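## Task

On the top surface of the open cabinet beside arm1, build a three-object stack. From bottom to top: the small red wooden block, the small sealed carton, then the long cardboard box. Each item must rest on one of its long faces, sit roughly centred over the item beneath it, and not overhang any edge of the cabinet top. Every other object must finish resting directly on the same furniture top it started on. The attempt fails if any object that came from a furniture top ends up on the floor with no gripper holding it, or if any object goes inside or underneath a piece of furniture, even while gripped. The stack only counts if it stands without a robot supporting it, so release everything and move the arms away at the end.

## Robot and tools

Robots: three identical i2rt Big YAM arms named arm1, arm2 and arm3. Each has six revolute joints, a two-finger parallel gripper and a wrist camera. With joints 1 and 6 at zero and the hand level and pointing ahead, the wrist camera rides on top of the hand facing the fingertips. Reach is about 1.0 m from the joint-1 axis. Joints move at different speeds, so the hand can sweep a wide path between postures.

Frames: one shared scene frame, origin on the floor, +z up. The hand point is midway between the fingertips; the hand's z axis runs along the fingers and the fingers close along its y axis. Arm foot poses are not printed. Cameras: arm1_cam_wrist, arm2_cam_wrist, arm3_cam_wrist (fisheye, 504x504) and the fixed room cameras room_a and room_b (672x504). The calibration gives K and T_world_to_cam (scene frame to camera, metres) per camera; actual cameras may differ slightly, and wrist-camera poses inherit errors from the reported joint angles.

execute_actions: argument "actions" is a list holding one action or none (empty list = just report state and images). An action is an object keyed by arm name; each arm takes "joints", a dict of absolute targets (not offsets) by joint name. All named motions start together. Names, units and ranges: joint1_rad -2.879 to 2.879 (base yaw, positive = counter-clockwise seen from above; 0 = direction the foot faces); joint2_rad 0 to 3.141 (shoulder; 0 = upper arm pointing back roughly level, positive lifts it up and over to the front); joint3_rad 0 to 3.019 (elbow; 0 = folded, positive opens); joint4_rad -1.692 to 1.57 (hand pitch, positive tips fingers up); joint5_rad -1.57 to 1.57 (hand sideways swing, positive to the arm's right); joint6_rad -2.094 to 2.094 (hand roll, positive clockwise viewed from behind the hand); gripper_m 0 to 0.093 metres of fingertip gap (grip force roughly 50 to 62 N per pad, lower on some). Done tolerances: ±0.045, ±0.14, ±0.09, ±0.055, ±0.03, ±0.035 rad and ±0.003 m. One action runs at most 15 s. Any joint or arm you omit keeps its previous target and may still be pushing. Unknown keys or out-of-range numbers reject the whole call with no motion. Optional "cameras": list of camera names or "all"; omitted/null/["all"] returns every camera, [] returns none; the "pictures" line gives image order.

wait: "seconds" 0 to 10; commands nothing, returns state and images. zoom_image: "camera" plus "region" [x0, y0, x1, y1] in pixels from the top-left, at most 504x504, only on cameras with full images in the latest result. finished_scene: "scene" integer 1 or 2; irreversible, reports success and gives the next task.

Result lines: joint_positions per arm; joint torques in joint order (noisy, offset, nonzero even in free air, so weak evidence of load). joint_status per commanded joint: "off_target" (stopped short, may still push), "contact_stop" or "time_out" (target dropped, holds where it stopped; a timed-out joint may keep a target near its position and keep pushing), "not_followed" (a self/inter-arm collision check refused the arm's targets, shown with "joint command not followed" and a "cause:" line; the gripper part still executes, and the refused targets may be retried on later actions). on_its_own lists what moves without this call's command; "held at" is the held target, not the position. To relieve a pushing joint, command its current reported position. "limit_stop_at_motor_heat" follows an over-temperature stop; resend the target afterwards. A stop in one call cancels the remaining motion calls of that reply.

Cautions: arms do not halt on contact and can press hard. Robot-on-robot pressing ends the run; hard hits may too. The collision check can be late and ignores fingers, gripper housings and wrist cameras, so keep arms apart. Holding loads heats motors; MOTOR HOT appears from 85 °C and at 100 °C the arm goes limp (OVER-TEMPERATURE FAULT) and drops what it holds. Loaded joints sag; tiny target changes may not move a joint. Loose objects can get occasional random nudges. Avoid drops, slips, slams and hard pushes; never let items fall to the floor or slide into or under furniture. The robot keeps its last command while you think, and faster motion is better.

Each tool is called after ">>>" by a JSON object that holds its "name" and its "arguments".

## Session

>>> {"name": "execute_actions", "arguments": {"actions": []}}

Scene clock: 0.00 s.
Joint torques (N m, as the arm reports them, + toward a larger angle): no reading
Motor temperatures (°C, as the motors report them): arm1=[28 34 35 28 31 32] | arm2=[30 31 32 28 29 30] | arm3=[29 28 31 27 30 31]
arm1.joint_positions: joint1_rad=-0.038 joint2_rad=+0.331 joint3_rad=+1.655 joint4_rad=-1.151 joint5_rad=-0.127 joint6_rad=-0.493 gripper_m=+0.094
arm1.joint_status: not commanded
arm1.hand: x=-0.8491 y=+0.6942 z=+1.5506 quat_wxyz=(-0.740, +0.459, -0.447, -0.205) (m; scene frame)
arm2.joint_positions: joint1_rad=-0.039 joint2_rad=+0.338 joint3_rad=+1.693 joint4_rad=-1.381 joint5_rad=+0.066 joint6_rad=-0.087 gripper_m=+0.095
arm2.joint_status: not commanded
arm2.hand: x=+0.1828 y=+0.0237 z=+1.5530 quat_wxyz=(-0.674, +0.233, -0.683, -0.160) (m; scene frame)
arm3.joint_positions: joint1_rad=+0.619 joint2_rad=+0.541 joint3_rad=+1.510 joint4_rad=-1.390 joint5_rad=-0.233 joint6_rad=+0.349 gripper_m=+0.094
arm3.joint_status: not commanded
arm3.hand: x=+0.6902 y=-0.5100 z=+1.3866 quat_wxyz=(-0.306, +0.421, -0.722, -0.456) (m; scene frame)
pictures: arm1_cam_wrist, arm2_cam_wrist, arm3_cam_wrist, room_a, room_b
camera_calibration (this result's frames):
arm1_cam_wrist: T_world_to_cam=[[0.697896, -0.500956, 0.511844, 0.143371], [0.152586, -0.594259, -0.789667, 1.77326], [0.699756, 0.629205, -0.338292, 0.804776], [0, 0, 0, 1]] pos_world=[-0.933779, 0.619227, 1.59915]
arm2_cam_wrist: T_world_to_cam=[[0.538655, -0.836223, 0.102874, -0.236068], [-0.468443, -0.398738, -0.788396, 1.32825], [0.700295, 0.376483, -0.606505, 0.930031], [0, 0, 0, 1]] pos_world=[0.0980713, -0.0179226, 1.63554]
arm3_cam_wrist: T_world_to_cam=[[0.890659, -0.227707, -0.393543, -0.18452], [-0.399337, -0.805604, -0.437643, 0.472871], [-0.217386, 0.546947, -0.80845, 1.67618], [0, 0, 0, 1]] pos_world=[0.717557, -0.577851, 1.48944]
Images, in order (width x height): arm1_cam_wrist 504x504, arm2_cam_wrist 504x504, arm3_cam_wrist 504x504, room_a 672x504, room_b 672x504.

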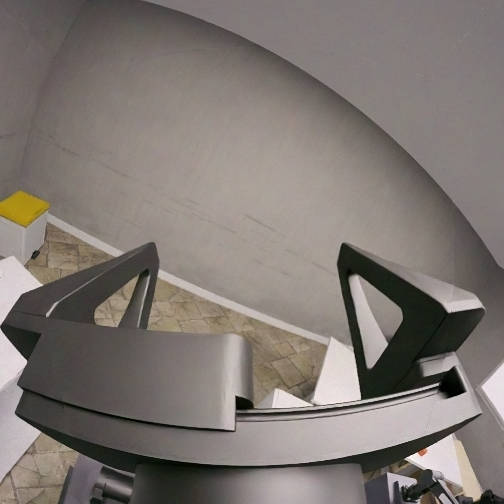

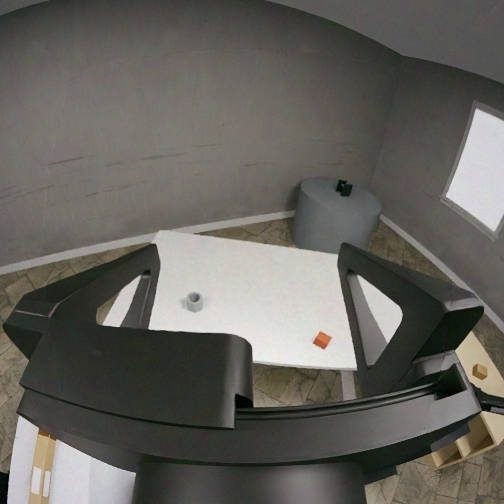

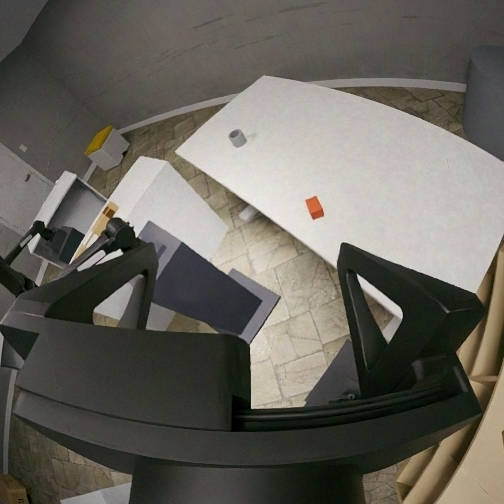

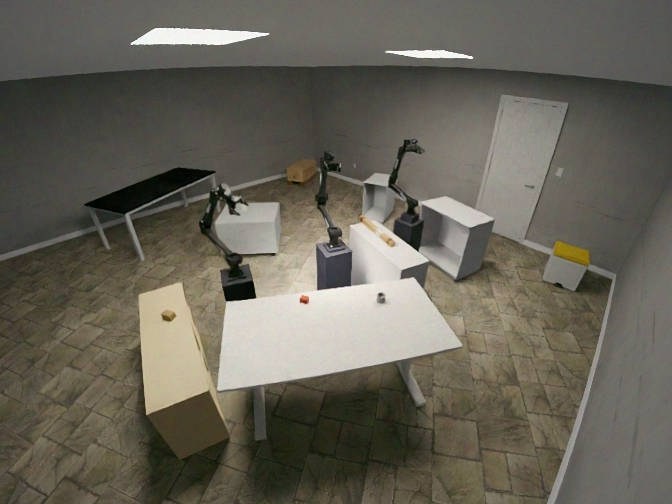

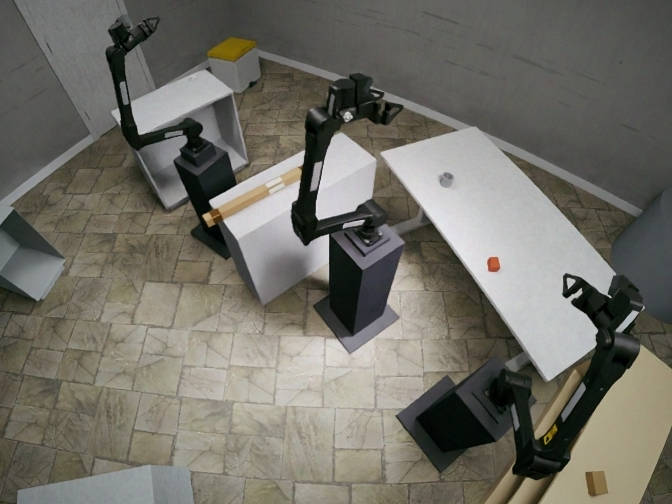

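>>> {"name": "execute_actions", "arguments": {"actions": [{"arm1": {"joints": {"joint1_rad": 1.15, "joint2_rad": 1.4, "joint3_rad": 1.7, "joint4_rad": -1.2, "joint5_rad": 0, "joint6_rad": 0}}, "arm2": {"joints": {"joint1_rad": -0.7485, "joint2_rad": 2.15, "joint3_rad": 1.775, "joint4_rad": -1.175, "joint5_rad": 0, "joint6_rad": 0}}, "arm3": {"joints": {"joint1_rad": -1.33, "joint2_rad": 1.5, "joint3_rad": 1.5, "joint4_rad": -0.9, "joint5_rad": 0, "joint6_rad": 0}}}], "cameras": ["arm1_cam_wrist", "arm2_cam_wrist", "arm3_cam_wrist"]}}

Scene clock: 18.57 s.
Joint torques (N m, as the arm reports them, + toward a larger angle): arm1=[ -0.61 -14.05  13.39   0.98  -0.05   0.13] | arm2=[  0.19 -22.16   8.14   0.68  -0.07   0.16] | arm3=[  0.91 -14.89  10.42   1.81  -0.05  -0.22]
Motor temperatures (°C, as the motors report them): arm1=[28 35 35 28 31 32] | arm2=[30 31 33 28 29 30] | arm3=[29 28 33 27 30 31]
arm1.joint_positions: joint1_rad=+1.159 joint2_rad=+1.396 joint3_rad=+1.665 joint4_rad=-1.196 joint5_rad=-0.001 joint6_rad=-0.014 gripper_m=+0.094
arm1.joint_status: all done
arm1.hand: x=-1.1267 y=+1.1210 z=+1.2362 quat_wxyz=(-0.158, +0.836, -0.450, -0.270) (m; scene frame)
arm2.joint_positions: joint1_rad=-0.749 joint2_rad=+2.148 joint3_rad=+1.777 joint4_rad=-1.181 joint5_rad=-0.002 joint6_rad=-0.007 gripper_m=+0.095
arm2.joint_status: all done
arm2.hand: x=+0.8021 y=-0.0382 z=+0.8875 quat_wxyz=(-0.005, -0.038, -0.999, +0.007) (m; scene frame)
arm3.joint_positions: joint1_rad=-1.337 joint2_rad=+1.509 joint3_rad=+1.485 joint4_rad=-0.911 joint5_rad=+0.002 joint6_rad=+0.016 gripper_m=+0.094
arm3.joint_status: all done
arm3.hand: x=+1.1286 y=-1.0658 z=+1.0918 quat_wxyz=(-0.294, -0.333, -0.890, +0.105) (m; scene frame)
pictures: arm1_cam_wrist, arm2_cam_wrist, arm3_cam_wrist
camera_calibration (this result's frames):
arm1_cam_wrist: T_world_to_cam=[[0.832202, 0.552929, 0.0413534, 0.26334], [0.553841, -0.832498, -0.0143951, 1.58169], [0.0264672, 0.0348829, -0.999041, 1.34855], [0, 0, 0, 1]] pos_world=[-1.13085, 1.12411, 1.35913]
arm2_cam_wrist: T_world_to_cam=[[-0.0684731, -0.997626, 0.0072707, 0.0126309], [-0.821301, 0.0605051, 0.567278, 0.166474], [-0.566372, 0.0328718, -0.823494, 1.31146], [0, 0, 0, 1]] pos_world=[0.880364, -0.0405817, 0.985451]
arm3_cam_wrist: T_world_to_cam=[[-0.651208, -0.758897, -0.0019708, -0.0710961], [-0.758866, 0.651202, -0.00763148, 1.56017], [0.0070749, -0.0034741, -0.999969, 1.20633], [0, 0, 0, 1]] pos_world=[1.12912, -1.06575, 1.21805]
Images, in order (width x height): arm1_cam_wrist 504x504, arm2_cam_wrist 504x504, arm3_cam_wrist 504x504.

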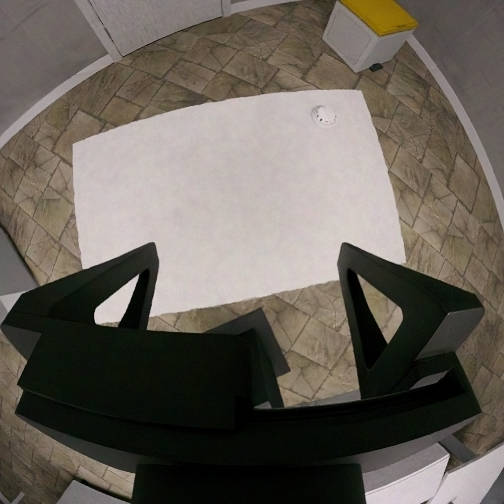

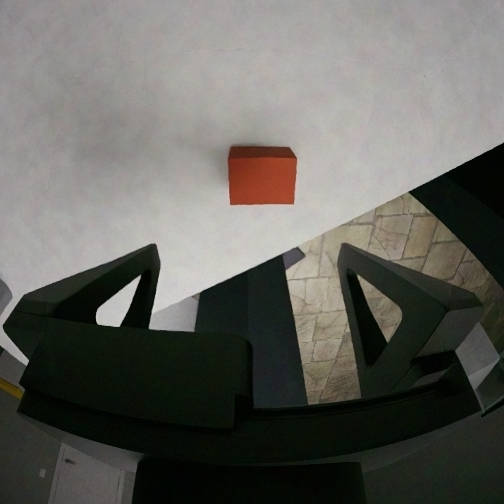

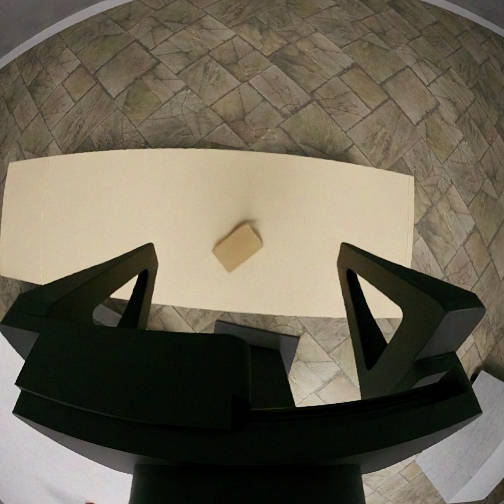

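>>> {"name": "execute_actions", "arguments": {"actions": [{"arm1": {"joints": {"joint1_rad": -1.35}}, "arm2": {"joints": {"joint1_rad": -0.775, "joint2_rad": 2.335, "joint3_rad": 1.73, "joint4_rad": -0.955}}, "arm3": {"joints": {"joint1_rad": -1.3, "joint2_rad": 2.08, "joint3_rad": 1.66, "joint4_rad": -1.123, "joint6_rad": 0.95}}}], "cameras": ["arm1_cam_wrist", "arm2_cam_wrist", "arm3_cam_wrist"]}}

Scene clock: 40.07 s.
Joint torques (N m, as the arm reports them, + toward a larger angle): arm1=[  1.62 -15.63  13.26   1.01  -0.12   0.11] | arm2=[ -0.46 -23.72   7.58   1.    -0.09   0.16] | arm3=[  0.22 -21.38   9.12  -0.47  -0.01   0.08]
Motor temperatures (°C, as the motors report them): arm1=[28 35 40 28 31 32] | arm2=[30 33 34 28 29 30] | arm3=[29 29 35 27 30 31]
arm1.joint_positions: joint1_rad=-1.355 joint2_rad=+1.416 joint3_rad=+1.665 joint4_rad=-1.196 joint5_rad=+0.001 joint6_rad=-0.012 gripper_m=+0.094
arm1.joint_status: all done
arm1.hand: x=-0.3334 y=+0.4635 z=+1.2384 quat_wxyz=(-0.309, -0.175, -0.933, +0.058) (m; scene frame)
arm2.joint_positions: joint1_rad=-0.768 joint2_rad=+2.342 joint3_rad=+1.727 joint4_rad=-0.971 joint5_rad=-0.002 joint6_rad=-0.007 gripper_m=+0.095
arm2.joint_status: all done
arm2.hand: x=+0.7963 y=-0.0519 z=+0.7497 quat_wxyz=(+0.012, -0.047, -0.999, +0.006) (m; scene frame)
arm3.joint_positions: joint1_rad=-1.301 joint2_rad=+2.083 joint3_rad=+1.637 joint4_rad=-1.115 joint5_rad=+0.002 joint6_rad=+0.935 gripper_m=+0.094
arm3.joint_status: all done
arm3.hand: x=+1.1573 y=-1.0616 z=+0.8030 quat_wxyz=(-0.005, -0.717, -0.697, +0.000) (m; scene frame)
pictures: arm1_cam_wrist, arm2_cam_wrist, arm3_cam_wrist
camera_calibration (this result's frames):
arm1_cam_wrist: T_world_to_cam=[[-0.351843, -0.93584, 0.0202267, 0.28813], [-0.936006, 0.351512, -0.018205, -0.445794], [0.00992698, -0.0253376, -0.99963, 1.37587], [0, 0, 0, 1]] pos_world=[-0.329548, 0.461207, 1.36141]
arm2_cam_wrist: T_world_to_cam=[[-0.0873774, -0.996151, 0.00693901, 0.0150097], [-0.800292, 0.0743422, 0.594984, 0.203885], [-0.59321, 0.0464349, -0.803708, 1.2024], [0, 0, 0, 1]] pos_world=[0.877756, -0.0560388, 0.844968]
arm3_cam_wrist: T_world_to_cam=[[-0.999754, 0.0215225, -0.00528081, 1.18471], [0.0144379, 0.813362, 0.581578, 0.381071], [0.0168122, 0.581359, -0.813473, 1.37718], [0, 0, 0, 1]] pos_world=[1.15577, -1.13608, 0.904936]
Images, in order (width x height): arm1_cam_wrist 504x504, arm2_cam_wrist 504x504, arm3_cam_wrist 504x504.

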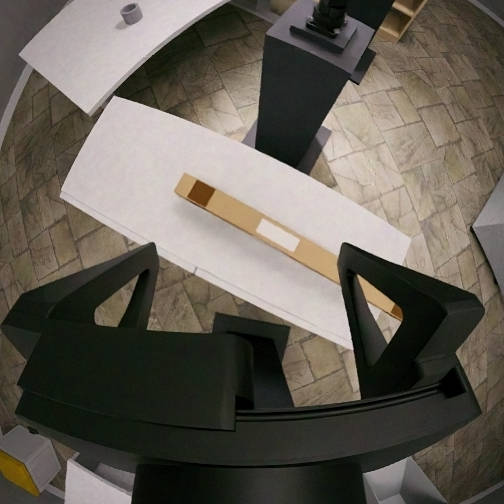

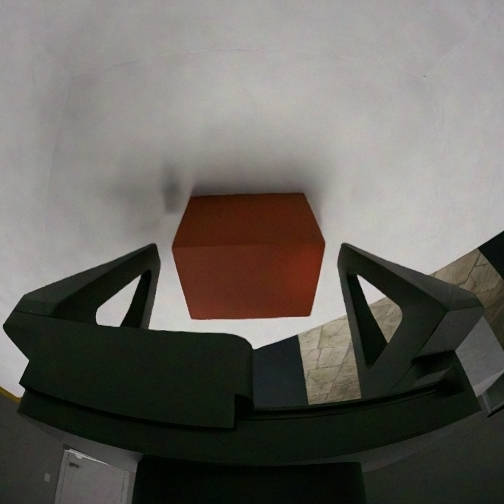

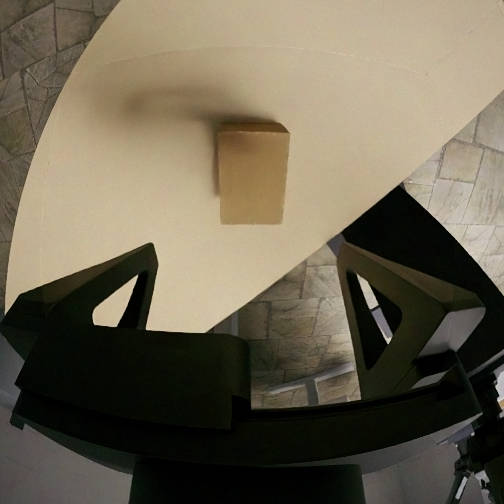

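>>> {"name": "execute_actions", "arguments": {"actions": []}}

Scene clock: 53.67 s.
Joint torques (N m, as the arm reports them, + toward a larger angle): arm1=[  0.97 -15.76  13.25   1.    -0.12   0.11] | arm2=[ -0.33 -23.95   7.59   1.07  -0.08   0.14] | arm3=[  0.58 -22.11   9.12  -0.38  -0.01   0.06]
Motor temperatures (°C, as the motors report them): arm1=[28 35 41 28 31 32] | arm2=[30 34 34 28 29 30] | arm3=[29 30 35 27 30 31]
arm1.joint_positions: joint1_rad=-1.355 joint2_rad=+1.416 joint3_rad=+1.665 joint4_rad=-1.196 joint5_rad=+0.001 joint6_rad=-0.012 gripper_m=+0.094
arm1.joint_status: all done
arm1.hand: x=-0.3334 y=+0.4635 z=+1.2384 quat_wxyz=(-0.309, -0.175, -0.933, +0.058) (m; scene frame)
arm2.joint_positions: joint1_rad=-0.768 joint2_rad=+2.342 joint3_rad=+1.727 joint4_rad=-0.971 joint5_rad=-0.002 joint6_rad=-0.007 gripper_m=+0.095
arm2.joint_status: all done
arm2.hand: x=+0.7963 y=-0.0519 z=+0.7497 quat_wxyz=(+0.012, -0.047, -0.999, +0.006) (m; scene frame)
arm3.joint_positions: joint1_rad=-1.301 joint2_rad=+2.083 joint3_rad=+1.637 joint4_rad=-1.115 joint5_rad=+0.002 joint6_rad=+0.935 gripper_m=+0.094
arm3.joint_status: all done
arm3.hand: x=+1.1573 y=-1.0616 z=+0.8030 quat_wxyz=(-0.005, -0.717, -0.697, +0.000) (m; scene frame)
pictures: arm1_cam_wrist, arm2_cam_wrist, arm3_cam_wrist, room_a, room_b
camera_calibration (this result's frames):
arm1_cam_wrist: T_world_to_cam=[[-0.351843, -0.93584, 0.0202267, 0.28813], [-0.936006, 0.351512, -0.018205, -0.445794], [0.00992698, -0.0253376, -0.99963, 1.37587], [0, 0, 0, 1]] pos_world=[-0.329548, 0.461207, 1.36141]
arm2_cam_wrist: T_world_to_cam=[[-0.0873774, -0.996151, 0.00693901, 0.0150097], [-0.800292, 0.0743422, 0.594984, 0.203885], [-0.59321, 0.0464349, -0.803708, 1.2024], [0, 0, 0, 1]] pos_world=[0.877756, -0.0560388, 0.844968]
arm3_cam_wrist: T_world_to_cam=[[-0.999754, 0.0215225, -0.00528081, 1.18471], [0.0144379, 0.813362, 0.581578, 0.381071], [0.0168122, 0.581359, -0.813473, 1.37718], [0, 0, 0, 1]] pos_world=[1.15577, -1.13608, 0.904936]
Images, in order (width x height): arm1_cam_wrist 504x504, arm2_cam_wrist 504x504, arm3_cam_wrist 504x504, room_a 672x504, room_b 672x504.

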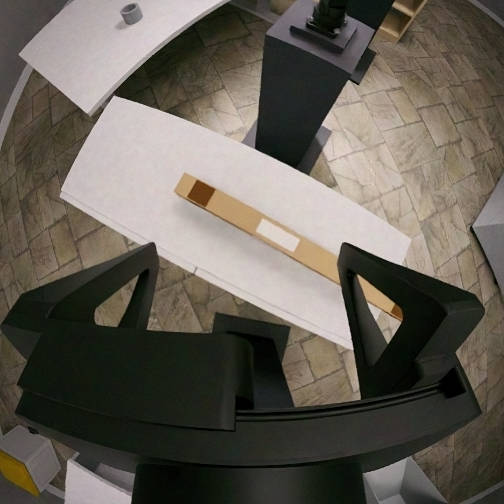

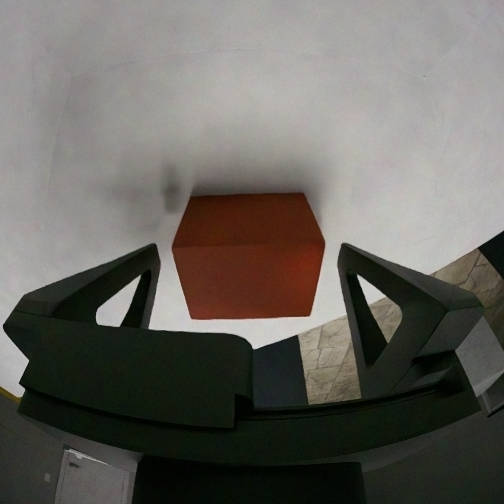

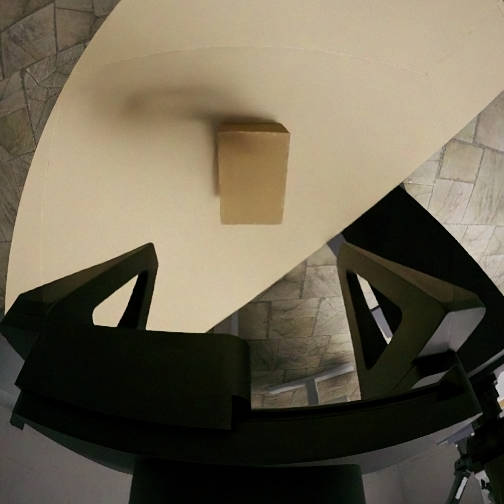

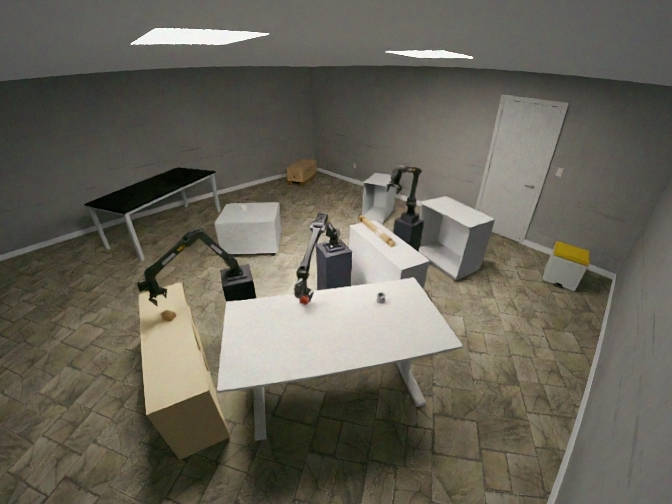

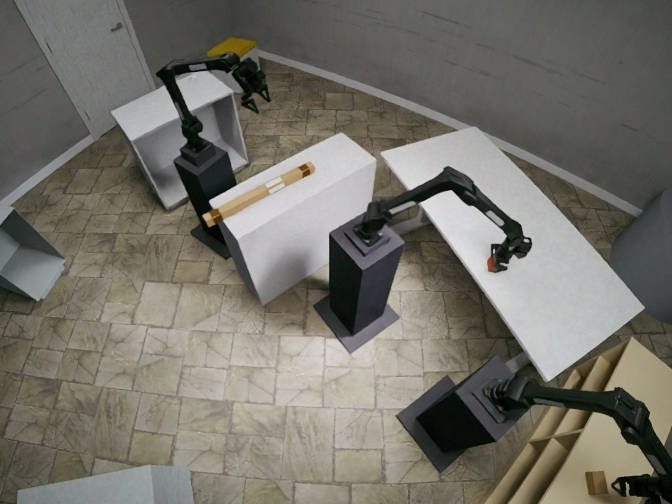

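>>> {"name": "execute_actions", "arguments": {"actions": [{"arm1":{"joints":{"joint1_rad":-1.614,"joint2_rad":1.945,"joint3_rad":1.62,"joint4_rad":-1.207,"joint6_rad":-1.368}},"arm2":{"joints":{"gripper_m":0.03}},"arm3":{"joints":{"joint2_rad":2.24,"joint3_rad":1.603,"joint4_rad":-0.915}}}], "cameras": ["arm1_cam_wrist","arm2_cam_wrist","arm3_cam_wrist"]}}

Scene clock: 91.80 s.
Joint torques (N m, as the arm reports them, + toward a larger angle): arm1=[  1.08 -21.88  11.45  -0.05  -0.2   -0.1 ] | arm2=[ -0.35 -23.67   7.67   0.9   -0.09   0.12] | arm3=[  0.58 -23.3    7.54   0.53  -0.02   0.07]
Motor temperatures (°C, as the motors report them): arm1=[28 35 42 28 31 32] | arm2=[30 35 34 28 29 30] | arm3=[29 31 35 27 30 31]
arm1.joint_positions: joint1_rad=-1.618 joint2_rad=+1.946 joint3_rad=+1.590 joint4_rad=-1.203 joint5_rad=+0.001 joint6_rad=-1.354 gripper_m=+0.094
arm1.joint_status: all done
arm1.hand: x=-0.3658 y=+0.3148 z=+0.9070 quat_wxyz=(-0.011, +0.348, -0.937, +0.008) (m; scene frame)
arm2.joint_positions: joint1_rad=-0.768 joint2_rad=+2.342 joint3_rad=+1.727 joint4_rad=-0.971 joint5_rad=-0.001 joint6_rad=-0.006 gripper_m=+0.060
arm2.joint_status: gripper_m off_target (ended at +0.060, target +0.030)
arm2.hand: x=+0.7963 y=-0.0519 z=+0.7497 quat_wxyz=(+0.012, -0.048, -0.999, +0.006) (m; scene frame)
arm3.joint_positions: joint1_rad=-1.301 joint2_rad=+2.250 joint3_rad=+1.590 joint4_rad=-0.928 joint5_rad=+0.002 joint6_rad=+0.935 gripper_m=+0.094
arm3.joint_status: all done
arm3.hand: x=+1.1544 y=-1.0593 z=+0.6885 quat_wxyz=(+0.009, -0.718, -0.696, +0.002) (m; scene frame)
pictures: arm1_cam_wrist, arm2_cam_wrist, arm3_cam_wrist
camera_calibration (this result's frames):
arm1_cam_wrist: T_world_to_cam=[[0.667082, -0.74432, 0.0314387, 0.446523], [-0.623772, -0.534975, 0.569833, -0.569902], [-0.40732, -0.399736, -0.821159, 0.844508], [0, 0, 0, 1]] pos_world=[-0.309372, 0.365054, 1.00419]
arm2_cam_wrist: T_world_to_cam=[[-0.0881282, -0.996082, 0.00733798, 0.0152465], [-0.800218, 0.0751823, 0.594978, 0.203873], [-0.593199, 0.0465624, -0.803708, 1.2024], [0, 0, 0, 1]] pos_world=[0.877749, -0.0561275, 0.844968]
arm3_cam_wrist: T_world_to_cam=[[-0.999623, 0.0217945, 0.016684, 1.16622], [0.0274438, 0.803377, 0.594838, 0.411097], [-0.000439289, 0.595072, -0.803673, 1.31045], [0, 0, 0, 1]] pos_world=[1.15507, -1.1355, 0.789182]
Images, in order (width x height): arm1_cam_wrist 504x504, arm2_cam_wrist 504x504, arm3_cam_wrist 504x504.

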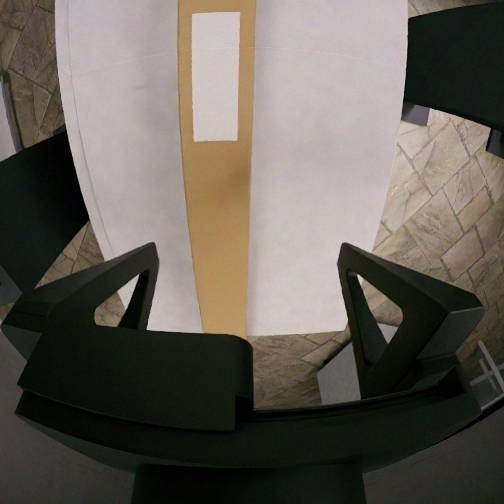

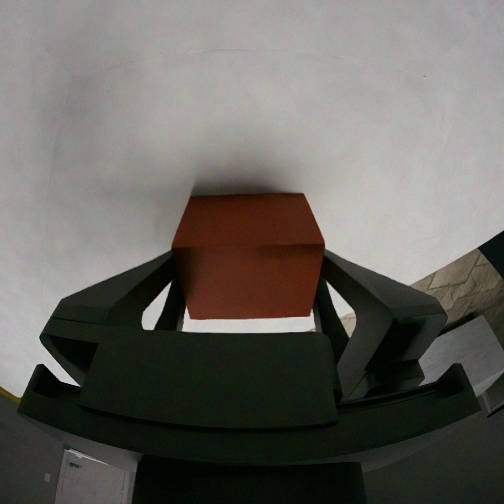

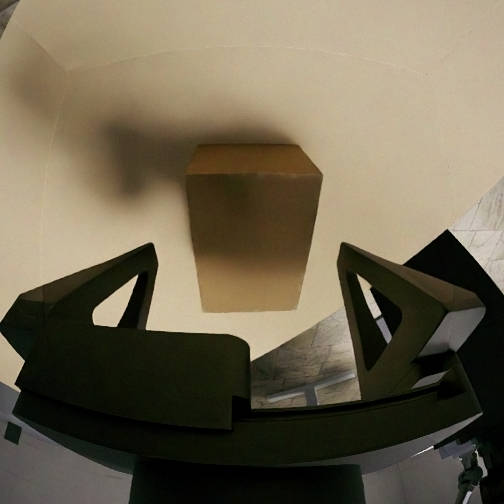

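>>> {"name": "execute_actions", "arguments": {"actions": [{"arm1":{"joints":{"joint1_rad":-1.60,"joint2_rad":2.05,"joint3_rad":1.47,"joint4_rad":-0.962}},"arm2":{"joints":{"joint2_rad":2.004,"joint3_rad":1.85,"joint4_rad":-1.40}},"arm3":{"joints":{"gripper_m":0.02}}}], "cameras": ["arm1_cam_wrist","arm2_cam_wrist","arm3_cam_wrist"]}}

Scene clock: 108.77 s.
Joint torques (N m, as the arm reports them, + toward a larger angle): arm1=[  1.5  -23.22   9.16   0.4   -0.22  -0.14] | arm2=[ -0.07 -20.92   9.84  -0.29  -0.1    0.12] | arm3=[  0.5  -22.75   7.51   0.65   0.01   0.06]
Motor temperatures (°C, as the motors report them): arm1=[28 36 41 28 31 32] | arm2=[30 35 34 28 29 30] | arm3=[29 32 34 27 30 31]
arm1.joint_positions: joint1_rad=-1.609 joint2_rad=+2.063 joint3_rad=+1.453 joint4_rad=-0.970 joint5_rad=+0.001 joint6_rad=-1.355 gripper_m=+0.094
arm1.joint_status: all done
arm1.hand: x=-0.3716 y=+0.3272 z=+0.7950 quat_wxyz=(-0.005, +0.353, -0.936, -0.001) (m; scene frame)
arm2.joint_positions: joint1_rad=-0.768 joint2_rad=+2.004 joint3_rad=+1.835 joint4_rad=-1.384 joint5_rad=-0.001 joint6_rad=-0.006 gripper_m=+0.060
arm2.joint_status: all done
arm2.hand: x=+0.7795 y=-0.0465 z=+0.9976 quat_wxyz=(-0.005, -0.048, -0.999, +0.007) (m; scene frame)
arm3.joint_positions: joint1_rad=-1.301 joint2_rad=+2.250 joint3_rad=+1.590 joint4_rad=-0.928 joint5_rad=+0.002 joint6_rad=+0.935 gripper_m=+0.020
arm3.joint_status: all done
arm3.hand: x=+1.1544 y=-1.0593 z=+0.6885 quat_wxyz=(+0.009, -0.718, -0.696, +0.002) (m; scene frame)
pictures: arm1_cam_wrist, arm2_cam_wrist, arm3_cam_wrist
camera_calibration (this result's frames):
arm1_cam_wrist: T_world_to_cam=[[0.675248, -0.737519, 0.0103239, 0.480706], [-0.607959, -0.548593, 0.573961, -0.496086], [-0.417644, -0.393843, -0.818817, 0.747448], [0, 0, 0, 1]] pos_world=[-0.314029, 0.376757, 0.891795]
arm2_cam_wrist: T_world_to_cam=[[-0.0878713, -0.996101, 0.00779234, 0.0167341], [-0.820102, 0.0767813, 0.567042, 0.0859936], [-0.56543, 0.0434362, -0.823652, 1.38949], [0, 0, 0, 1]] pos_world=[0.857656, -0.0502882, 1.09557]
arm3_cam_wrist: T_world_to_cam=[[-0.999615, 0.0221759, 0.0166876, 1.16661], [0.0277525, 0.80337, 0.594833, 0.410736], [-0.000215312, 0.595067, -0.803676, 1.31019], [0, 0, 0, 1]] pos_world=[1.15505, -1.1355, 0.789182]
Images, in order (width x height): arm1_cam_wrist 504x504, arm2_cam_wrist 504x504, arm3_cam_wrist 504x504.

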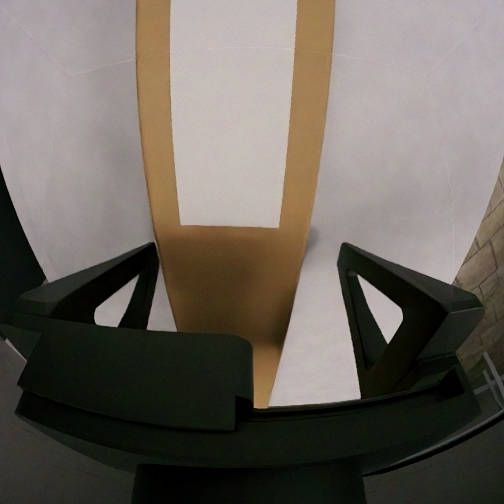

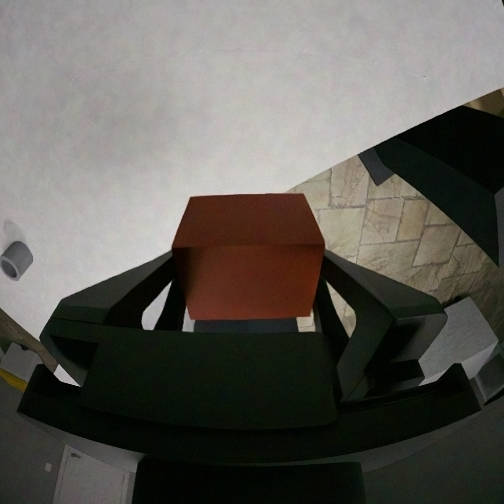

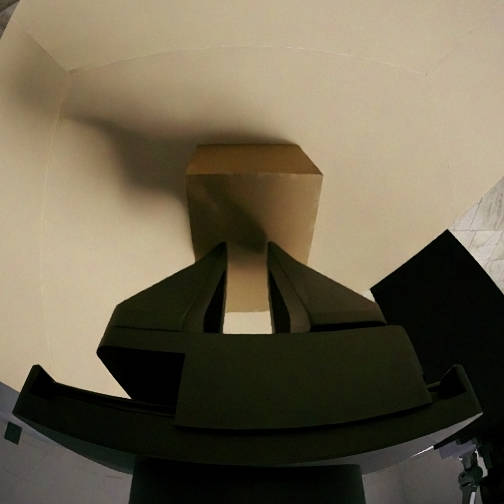

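>>> {"name": "execute_actions", "arguments": {"actions": [{"arm1":{"joints":{"gripper_m":0.02}},"arm2":{"joints":{"joint1_rad":0.45}},"arm3":{"joints":{"gripper_m":0.093}}}], "cameras": ["arm1_cam_wrist"]}}

Scene clock: 114.03 s.
Joint torques (N m, as the arm reports them, + toward a larger angle): arm1=[  1.47 -23.15   9.2    0.37  -0.21  -0.12] | arm2=[ -0.23 -20.93   9.76  -0.27  -0.04   0.09] | arm3=[ -0.03 -23.08   7.6    0.67   0.03   0.05]
Motor temperatures (°C, as the motors report them): arm1=[28 36 41 28 31 32] | arm2=[31 35 35 28 29 30] | arm3=[29 32 34 27 30 31]
arm1.joint_positions: joint1_rad=-1.609 joint2_rad=+2.063 joint3_rad=+1.453 joint4_rad=-0.969 joint5_rad=+0.001 joint6_rad=-1.357 gripper_m=+0.049
arm1.joint_status: gripper_m off_target (ended at +0.049, target +0.020)
arm1.hand: x=-0.3714 y=+0.3271 z=+0.7950 quat_wxyz=(-0.005, +0.354, -0.935, -0.001) (m; scene frame)
arm2.joint_positions: joint1_rad=+0.459 joint2_rad=+2.004 joint3_rad=+1.835 joint4_rad=-1.384 joint5_rad=-0.003 joint6_rad=-0.004 gripper_m=+0.060
arm2.joint_status: all done
arm2.hand: x=+0.4277 y=+0.5796 z=+0.9919 quat_wxyz=(+0.000, +0.535, -0.845, -0.003) (m; scene frame)
arm3.joint_positions: joint1_rad=-1.301 joint2_rad=+2.250 joint3_rad=+1.590 joint4_rad=-0.928 joint5_rad=+0.002 joint6_rad=+0.935 gripper_m=+0.093
arm3.joint_status: all done
arm3.hand: x=+1.1544 y=-1.0593 z=+0.6885 quat_wxyz=(+0.009, -0.718, -0.696, +0.002) (m; scene frame)
pictures: arm1_cam_wrist
camera_calibration (this result's frames):
arm1_cam_wrist: T_world_to_cam=[[0.67692, -0.735974, 0.0110207, 0.480096], [-0.607195, -0.549886, 0.573532, -0.494956], [-0.416045, -0.394927, -0.819109, 0.748685], [0, 0, 0, 1]] pos_world=[-0.314035, 0.376845, 0.891837]
Images, in order (width x height): arm1_cam_wrist 504x504.

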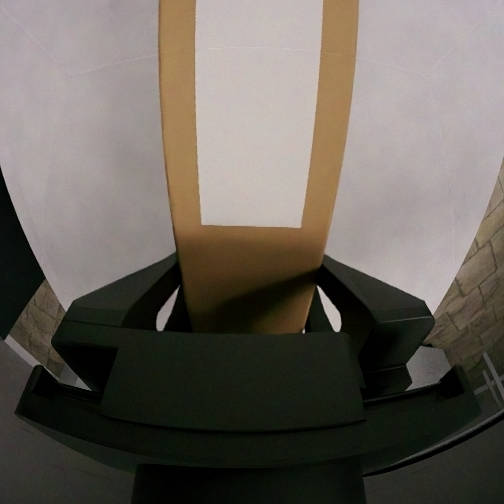

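>>> {"name": "execute_actions", "arguments": {"actions": [{"arm1":{"joints":{"joint1_rad":-0.9,"joint2_rad":1.80,"joint3_rad":1.635,"joint4_rad":-1.37,"joint6_rad":-1.824}},"arm3":{"joints":{"joint2_rad":2.288,"joint3_rad":1.60,"joint4_rad":-0.855}}}], "cameras": ["arm3_cam_wrist","room_b"]}}

Scene clock: 139.10 s.
Joint torques (N m, as the arm reports them, + toward a larger angle): arm1=[ -0.22 -20.77  10.04  -0.21  -0.12  -0.16] | arm2=[ -0.1  -21.1    9.89  -0.35  -0.07   0.12] | arm3=[  0.89 -20.37   7.14   0.66   0.     0.04]
Motor temperatures (°C, as the motors report them): arm1=[28 37 40 28 31 32] | arm2=[30 35 36 28 29 30] | arm3=[29 32 34 27 30 31]
arm1.joint_positions: joint1_rad=-0.898 joint2_rad=+1.811 joint3_rad=+1.625 joint4_rad=-1.363 joint5_rad=-0.002 joint6_rad=-1.810 gripper_m=+0.049
arm1.joint_status: all done
arm1.hand: x=-0.2779 y=+0.7088 z=+0.9955 quat_wxyz=(-0.013, +0.810, -0.587, +0.014) (m; scene frame)
arm2.joint_positions: joint1_rad=+0.459 joint2_rad=+2.004 joint3_rad=+1.835 joint4_rad=-1.384 joint5_rad=-0.003 joint6_rad=-0.004 gripper_m=+0.060
arm2.joint_status: not commanded
arm2.hand: x=+0.4277 y=+0.5796 z=+0.9919 quat_wxyz=(+0.000, +0.535, -0.845, -0.003) (m; scene frame)
arm3.joint_positions: joint1_rad=-1.301 joint2_rad=+2.266 joint3_rad=+1.590 joint4_rad=-0.868 joint5_rad=+0.002 joint6_rad=+0.935 gripper_m=+0.093
arm3.joint_status: all done
arm3.hand: x=+1.1631 y=-1.0661 z=+0.6793 quat_wxyz=(-0.013, -0.718, -0.696, -0.001) (m; scene frame)
pictures: arm3_cam_wrist, room_b
camera_calibration (this result's frames):
arm3_cam_wrist: T_world_to_cam=[[-0.999585, 0.0221727, -0.0184086, 1.19936], [0.00761041, 0.819199, 0.57346, 0.476254], [0.0277955, 0.573081, -0.819027, 1.26122], [0, 0, 0, 1]] pos_world=[1.16018, -1.13952, 0.78194]
Images, in order (width x height): arm3_cam_wrist 504x504, room_b 672x504.

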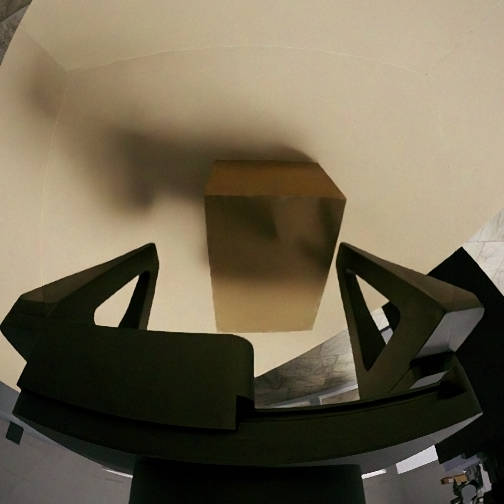

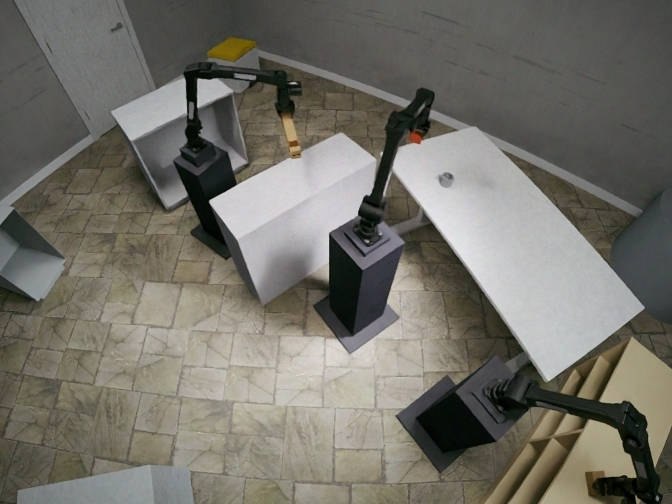

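>>> {"name": "execute_actions", "arguments": {"actions": [{"arm1":{"joints":{"joint1_rad":0.35}},"arm2":{"joints":{"joint1_rad":1.672,"joint2_rad":2.185,"joint3_rad":1.675,"joint4_rad":-1.045}},"arm3":{"joints":{"joint2_rad":2.32,"joint4_rad":-0.87}}}], "cameras": ["arm2_cam_wrist","arm3_cam_wrist","room_b"]}}

Scene clock: 149.13 s.
Joint torques (N m, as the arm reports them, + toward a larger angle): arm1=[ -0.8  -21.09  10.07  -0.24  -0.07  -0.13] | arm2=[  0.63 -22.75   7.81   0.64  -0.04   0.1 ] | arm3=[  0.65 -20.61   6.96  -0.07   0.01   0.06]
Motor temperatures (°C, as the motors report them): arm1=[28 36 40 28 31 32] | arm2=[31 35 36 28 29 30] | arm3=[29 32 34 27 30 31]
arm1.joint_positions: joint1_rad=+0.359 joint2_rad=+1.811 joint3_rad=+1.625 joint4_rad=-1.363 joint5_rad=-0.002 joint6_rad=-1.811 gripper_m=+0.049
arm1.joint_status: all done
arm1.hand: x=-0.7042 y=+1.2089 z=+0.9890 quat_wxyz=(-0.011, +1.000, +0.002, +0.010) (m; scene frame)
arm2.joint_positions: joint1_rad=+1.678 joint2_rad=+2.192 joint3_rad=+1.676 joint4_rad=-1.049 joint5_rad=-0.003 joint6_rad=-0.004 gripper_m=+0.060
arm2.joint_status: all done
arm2.hand: x=-0.2832 y=+0.4657 z=+0.8283 quat_wxyz=(+0.009, +0.922, -0.386, -0.004) (m; scene frame)
arm3.joint_positions: joint1_rad=-1.301 joint2_rad=+2.304 joint3_rad=+1.590 joint4_rad=-0.868 joint5_rad=+0.002 joint6_rad=+0.935 gripper_m=+0.093
arm3.joint_status: all done
arm3.hand: x=+1.1555 y=-1.0602 z=+0.6564 quat_wxyz=(+0.006, -0.718, -0.696, +0.001) (m; scene frame)
pictures: arm2_cam_wrist, arm3_cam_wrist, room_b
camera_calibration (this result's frames):
arm2_cam_wrist: T_world_to_cam=[[0.707038, 0.706721, -0.0253744, -0.10554], [0.588765, -0.568394, 0.574704, -0.0357459], [0.391732, -0.421277, -0.817968, 1.10974], [0, 0, 0, 1]] pos_world=[-0.339054, 0.521777, 0.925598]
arm3_cam_wrist: T_world_to_cam=[[-0.999676, 0.0222263, 0.0124154, 1.17119], [0.0252612, 0.805328, 0.592292, 0.437119], [0.00316604, 0.592413, -0.805628, 1.27943], [0, 0, 0, 1]] pos_world=[1.15572, -1.13601, 0.757304]
Images, in order (width x height): arm2_cam_wrist 504x504, arm3_cam_wrist 504x504, room_b 672x504.

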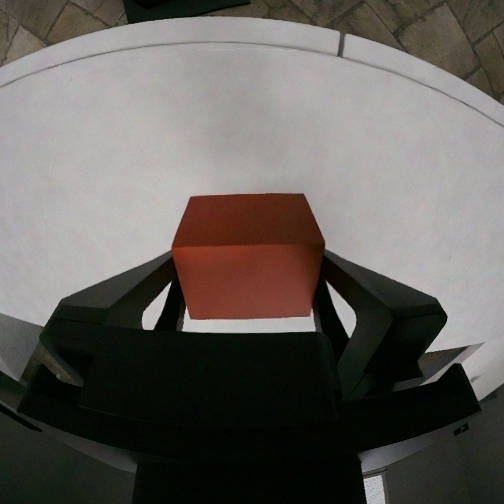

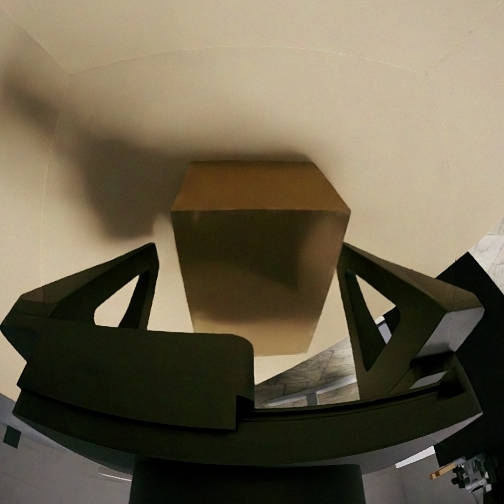

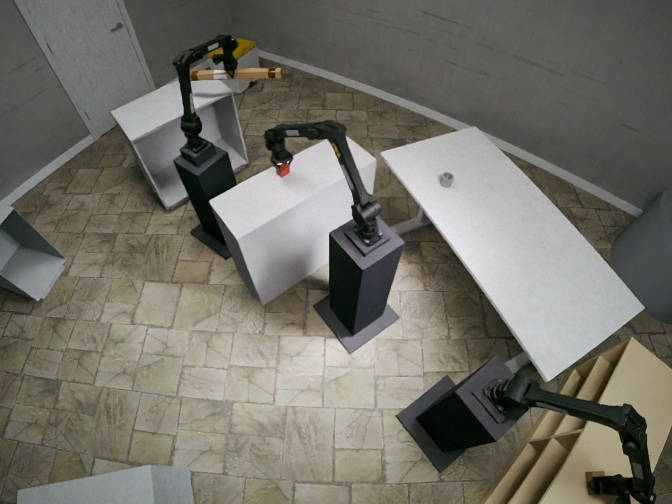

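>>> {"name": "execute_actions", "arguments": {"actions": [{"arm1":{"joints":{"joint1_rad":1.122}},"arm2":{"joints":{"joint2_rad":2.274,"joint3_rad":1.66,"joint4_rad":-0.955}},"arm3":{"joints":{"gripper_m":0.03}}}], "cameras": ["arm1_cam_wrist","arm2_cam_wrist","room_b"]}}

Scene clock: 155.13 s.
Joint torques (N m, as the arm reports them, + toward a larger angle): arm1=[ -0.16 -21.25  10.03  -0.26  -0.09  -0.13] | arm2=[  0.49 -20.34   6.56   1.12  -0.2    0.07] | arm3=[  0.38 -20.83   6.92   0.     0.02   0.04]
Motor temperatures (°C, as the motors report them): arm1=[28 36 40 28 31 32] | arm2=[31 35 35 28 29 30] | arm3=[29 32 34 27 30 31]
arm1.joint_positions: joint1_rad=+1.125 joint2_rad=+1.811 joint3_rad=+1.625 joint4_rad=-1.363 joint5_rad=-0.002 joint6_rad=-1.811 gripper_m=+0.049
arm1.joint_status: all done
arm1.hand: x=-1.1167 y=+1.1480 z=+0.9822 quat_wxyz=(-0.008, +0.927, +0.376, +0.005) (m; scene frame)
arm2.joint_positions: joint1_rad=+1.678 joint2_rad=+2.250 joint3_rad=+1.674 joint4_rad=-0.970 joint5_rad=+0.000 joint6_rad=-0.004 gripper_m=+0.060
arm2.joint_status: all done
arm2.hand: x=-0.2887 y=+0.4712 z=+0.7921 quat_wxyz=(+0.003, +0.922, -0.386, -0.012) (m; scene frame)
arm3.joint_positions: joint1_rad=-1.301 joint2_rad=+2.304 joint3_rad=+1.590 joint4_rad=-0.868 joint5_rad=+0.001 joint6_rad=+0.936 gripper_m=+0.059
arm3.joint_status: gripper_m off_target (ended at +0.059, target +0.030)
arm3.hand: x=+1.1556 y=-1.0601 z=+0.6564 quat_wxyz=(+0.006, -0.718, -0.696, +0.001) (m; scene frame)
pictures: arm1_cam_wrist, arm2_cam_wrist, room_b
camera_calibration (this result's frames):
arm1_cam_wrist: T_world_to_cam=[[-0.710554, 0.703349, 0.0203509, -1.62415], [0.574234, 0.562916, 0.594458, -0.58221], [0.406656, 0.434081, -0.803869, 0.868235], [0, 0, 0, 1]] pos_world=[-1.17279, 1.0932, 1.0771]
arm2_cam_wrist: T_world_to_cam=[[0.707289, 0.706578, -0.0221177, -0.108915], [0.594519, -0.577607, 0.559391, 0.0094597], [0.382478, -0.408801, -0.828609, 1.08444], [0, 0, 0, 1]] pos_world=[-0.343366, 0.525742, 0.89088]
Images, in order (width x height): arm1_cam_wrist 504x504, arm2_cam_wrist 504x504, room_b 672x504.

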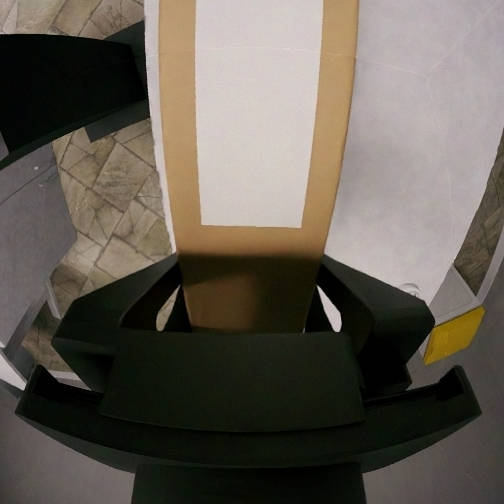

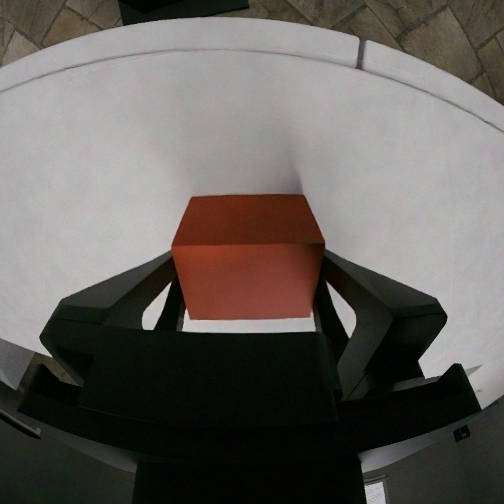

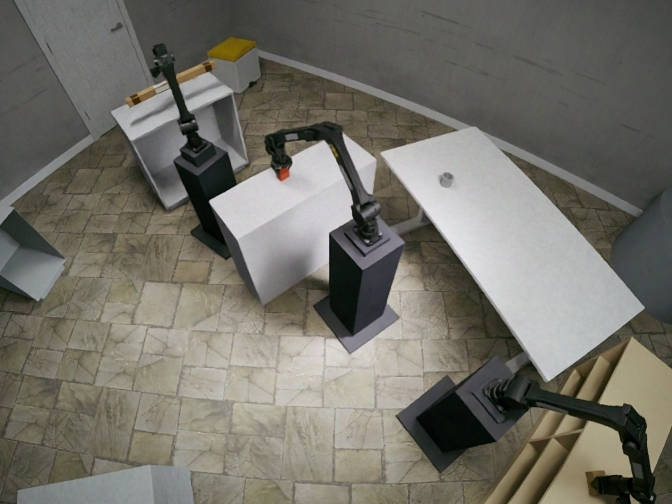

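>>> {"name": "execute_actions", "arguments": {"actions": [{"arm1":{"joints":{"joint2_rad":1.95,"joint3_rad":1.345,"joint4_rad":-0.935}},"arm2":{"joints":{"gripper_m":0.093}},"arm3":{"joints":{"joint1_rad":-0.75,"joint2_rad":1.96,"joint3_rad":1.74,"joint4_rad":-1.325}}}], "cameras": ["arm1_cam_wrist","arm2_cam_wrist","room_b"]}}

Scene clock: 169.87 s.
Joint torques (N m, as the arm reports them, + toward a larger angle): arm1=[ -0.08 -19.89   7.79   0.5   -0.04  -0.12] | arm2=[  0.49 -19.98   6.56   1.03  -0.19   0.11] | arm3=[  0.64 -21.12   8.94  -0.58   0.11   0.03]
Motor temperatures (°C, as the motors report them): arm1=[28 36 40 28 31 32] | arm2=[30 35 34 28 29 30] | arm3=[29 32 34 27 30 31]
arm1.joint_positions: joint1_rad=+1.125 joint2_rad=+1.944 joint3_rad=+1.343 joint4_rad=-0.946 joint5_rad=-0.004 joint6_rad=-1.813 gripper_m=+0.050
arm1.joint_status: all done
arm1.hand: x=-1.1068 y=+1.1355 z=+0.8133 quat_wxyz=(-0.009, +0.926, +0.376, +0.004) (m; scene frame)
arm2.joint_positions: joint1_rad=+1.678 joint2_rad=+2.251 joint3_rad=+1.673 joint4_rad=-0.970 joint5_rad=+0.000 joint6_rad=-0.004 gripper_m=+0.093
arm2.joint_status: all done
arm2.hand: x=-0.2885 y=+0.4710 z=+0.7918 quat_wxyz=(+0.004, +0.922, -0.386, -0.012) (m; scene frame)
arm3.joint_positions: joint1_rad=-0.756 joint2_rad=+1.961 joint3_rad=+1.732 joint4_rad=-1.313 joint5_rad=+0.000 joint6_rad=+0.936 gripper_m=+0.059
arm3.joint_status: all done
arm3.hand: x=+1.2784 y=-0.7557 z=+0.9089 quat_wxyz=(-0.013, -0.504, -0.863, -0.006) (m; scene frame)
pictures: arm1_cam_wrist, arm2_cam_wrist, room_b
camera_calibration (this result's frames):
arm1_cam_wrist: T_world_to_cam=[[-0.711614, 0.702208, 0.0225634, -1.60662], [0.574682, 0.563305, 0.593657, -0.479716], [0.404161, 0.435421, -0.804402, 0.729988], [0, 0, 0, 1]] pos_world=[-1.16264, 1.08055, 0.908242]
arm2_cam_wrist: T_world_to_cam=[[0.707292, 0.706575, -0.0221262, -0.108905], [0.594228, -0.577294, 0.560023, 0.00871996], [0.382925, -0.409248, -0.828182, 1.08401], [0, 0, 0, 1]] pos_world=[-0.343247, 0.525611, 0.890462]
Images, in order (width x height): arm1_cam_wrist 504x504, arm2_cam_wrist 504x504, room_b 672x504.

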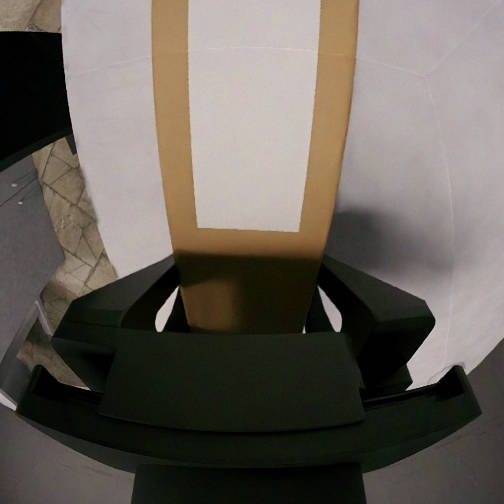

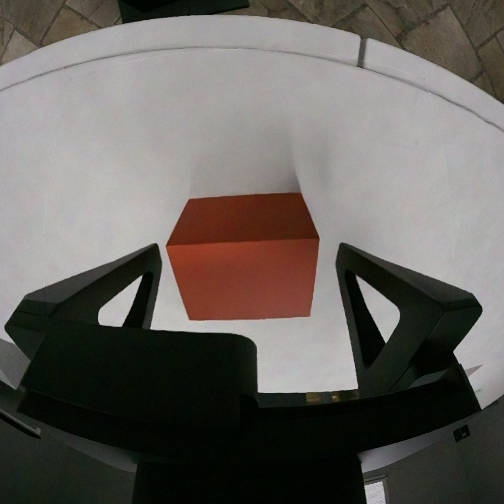

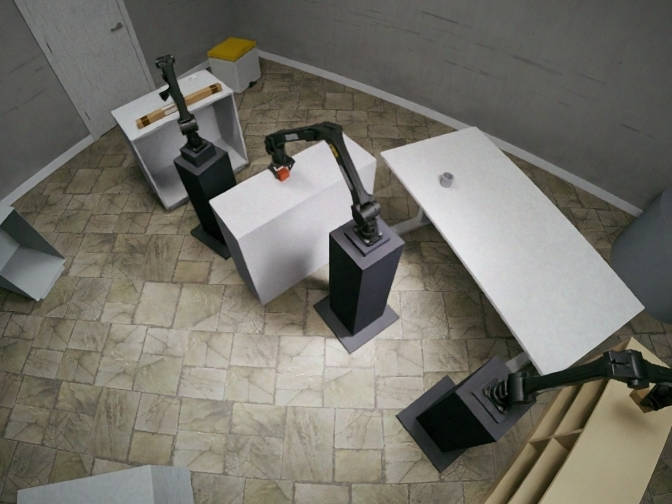

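>>> {"name": "execute_actions", "arguments": {"actions": [{"arm1":{"joints":{"gripper_m":0.093,"joint2_rad":1.944,"joint3_rad":1.36}},"arm2":{"joints":{"joint2_rad":2.10,"joint3_rad":1.76,"joint4_rad":-1.205}},"arm3":{"joints":{"joint1_rad":0.655,"joint2_rad":2.088,"joint3_rad":1.775,"joint4_rad":-1.24}}}], "cameras": ["arm3_cam_wrist","room_b"]}}

Scene clock: 181.37 s.
Joint torques (N m, as the arm reports them, + toward a larger angle): arm1=[ -0.09 -20.47   9.13   0.41  -0.07  -0.1 ] | arm2=[  0.14 -19.18  10.58  -0.28  -0.17   0.09] | arm3=[  0.03 -24.46   9.56  -0.17   0.17   0.05]
Motor temperatures (°C, as the motors report them): arm1=[28 36 39 28 31 32] | arm2=[30 35 34 28 29 30] | arm3=[29 32 35 27 30 31]
arm1.joint_positions: joint1_rad=+1.125 joint2_rad=+1.944 joint3_rad=+1.343 joint4_rad=-0.944 joint5_rad=-0.003 joint6_rad=-1.814 gripper_m=+0.093
arm1.joint_status: all done
arm1.hand: x=-1.1070 y=+1.1360 z=+0.8133 quat_wxyz=(-0.010, +0.926, +0.377, +0.005) (m; scene frame)
arm2.joint_positions: joint1_rad=+1.678 joint2_rad=+2.076 joint3_rad=+1.732 joint4_rad=-1.188 joint5_rad=+0.000 joint6_rad=-0.004 gripper_m=+0.093
arm2.joint_status: all done
arm2.hand: x=-0.2838 y=+0.4692 z=+0.9184 quat_wxyz=(+0.001, +0.922, -0.386, -0.019) (m; scene frame)
arm3.joint_positions: joint1_rad=+0.659 joint2_rad=+2.108 joint3_rad=+1.751 joint4_rad=-1.238 joint5_rad=-0.002 joint6_rad=+0.936 gripper_m=+0.059
arm3.joint_status: all done
arm3.hand: x=+0.8459 y=-0.0798 z=+0.8286 quat_wxyz=(+0.006, +0.178, -0.984, +0.010) (m; scene frame)
pictures: arm3_cam_wrist, room_b
camera_calibration (this result's frames):
arm3_cam_wrist: T_world_to_cam=[[0.357762, -0.933609, 0.019501, -0.392698], [-0.751083, -0.275283, 0.600078, 0.117449], [-0.55487, -0.229332, -0.799704, 1.23995], [0, 0, 0, 1]] pos_world=[0.916716, -0.0499342, 0.92877]
Images, in order (width x height): arm3_cam_wrist 504x504, room_b 672x504.

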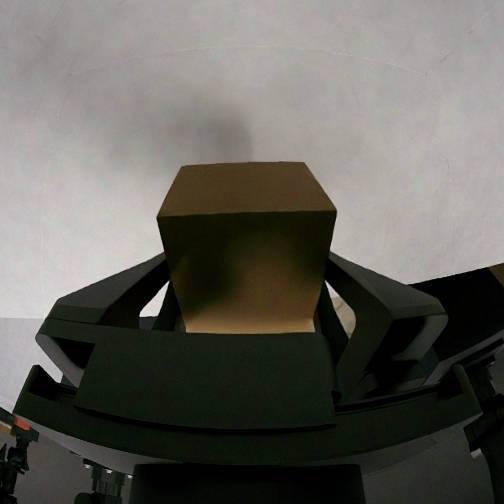

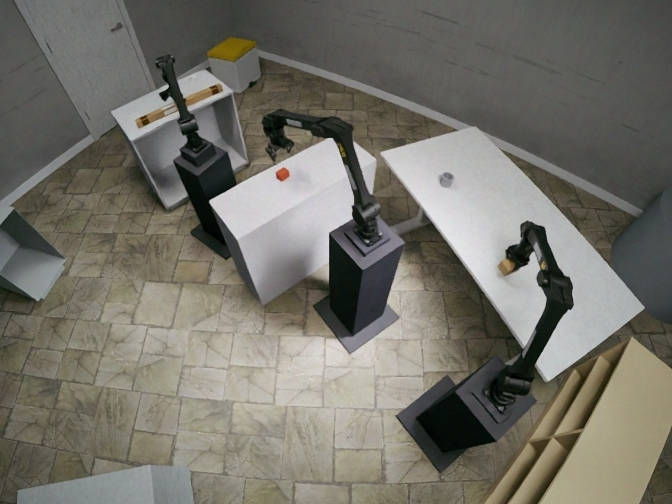

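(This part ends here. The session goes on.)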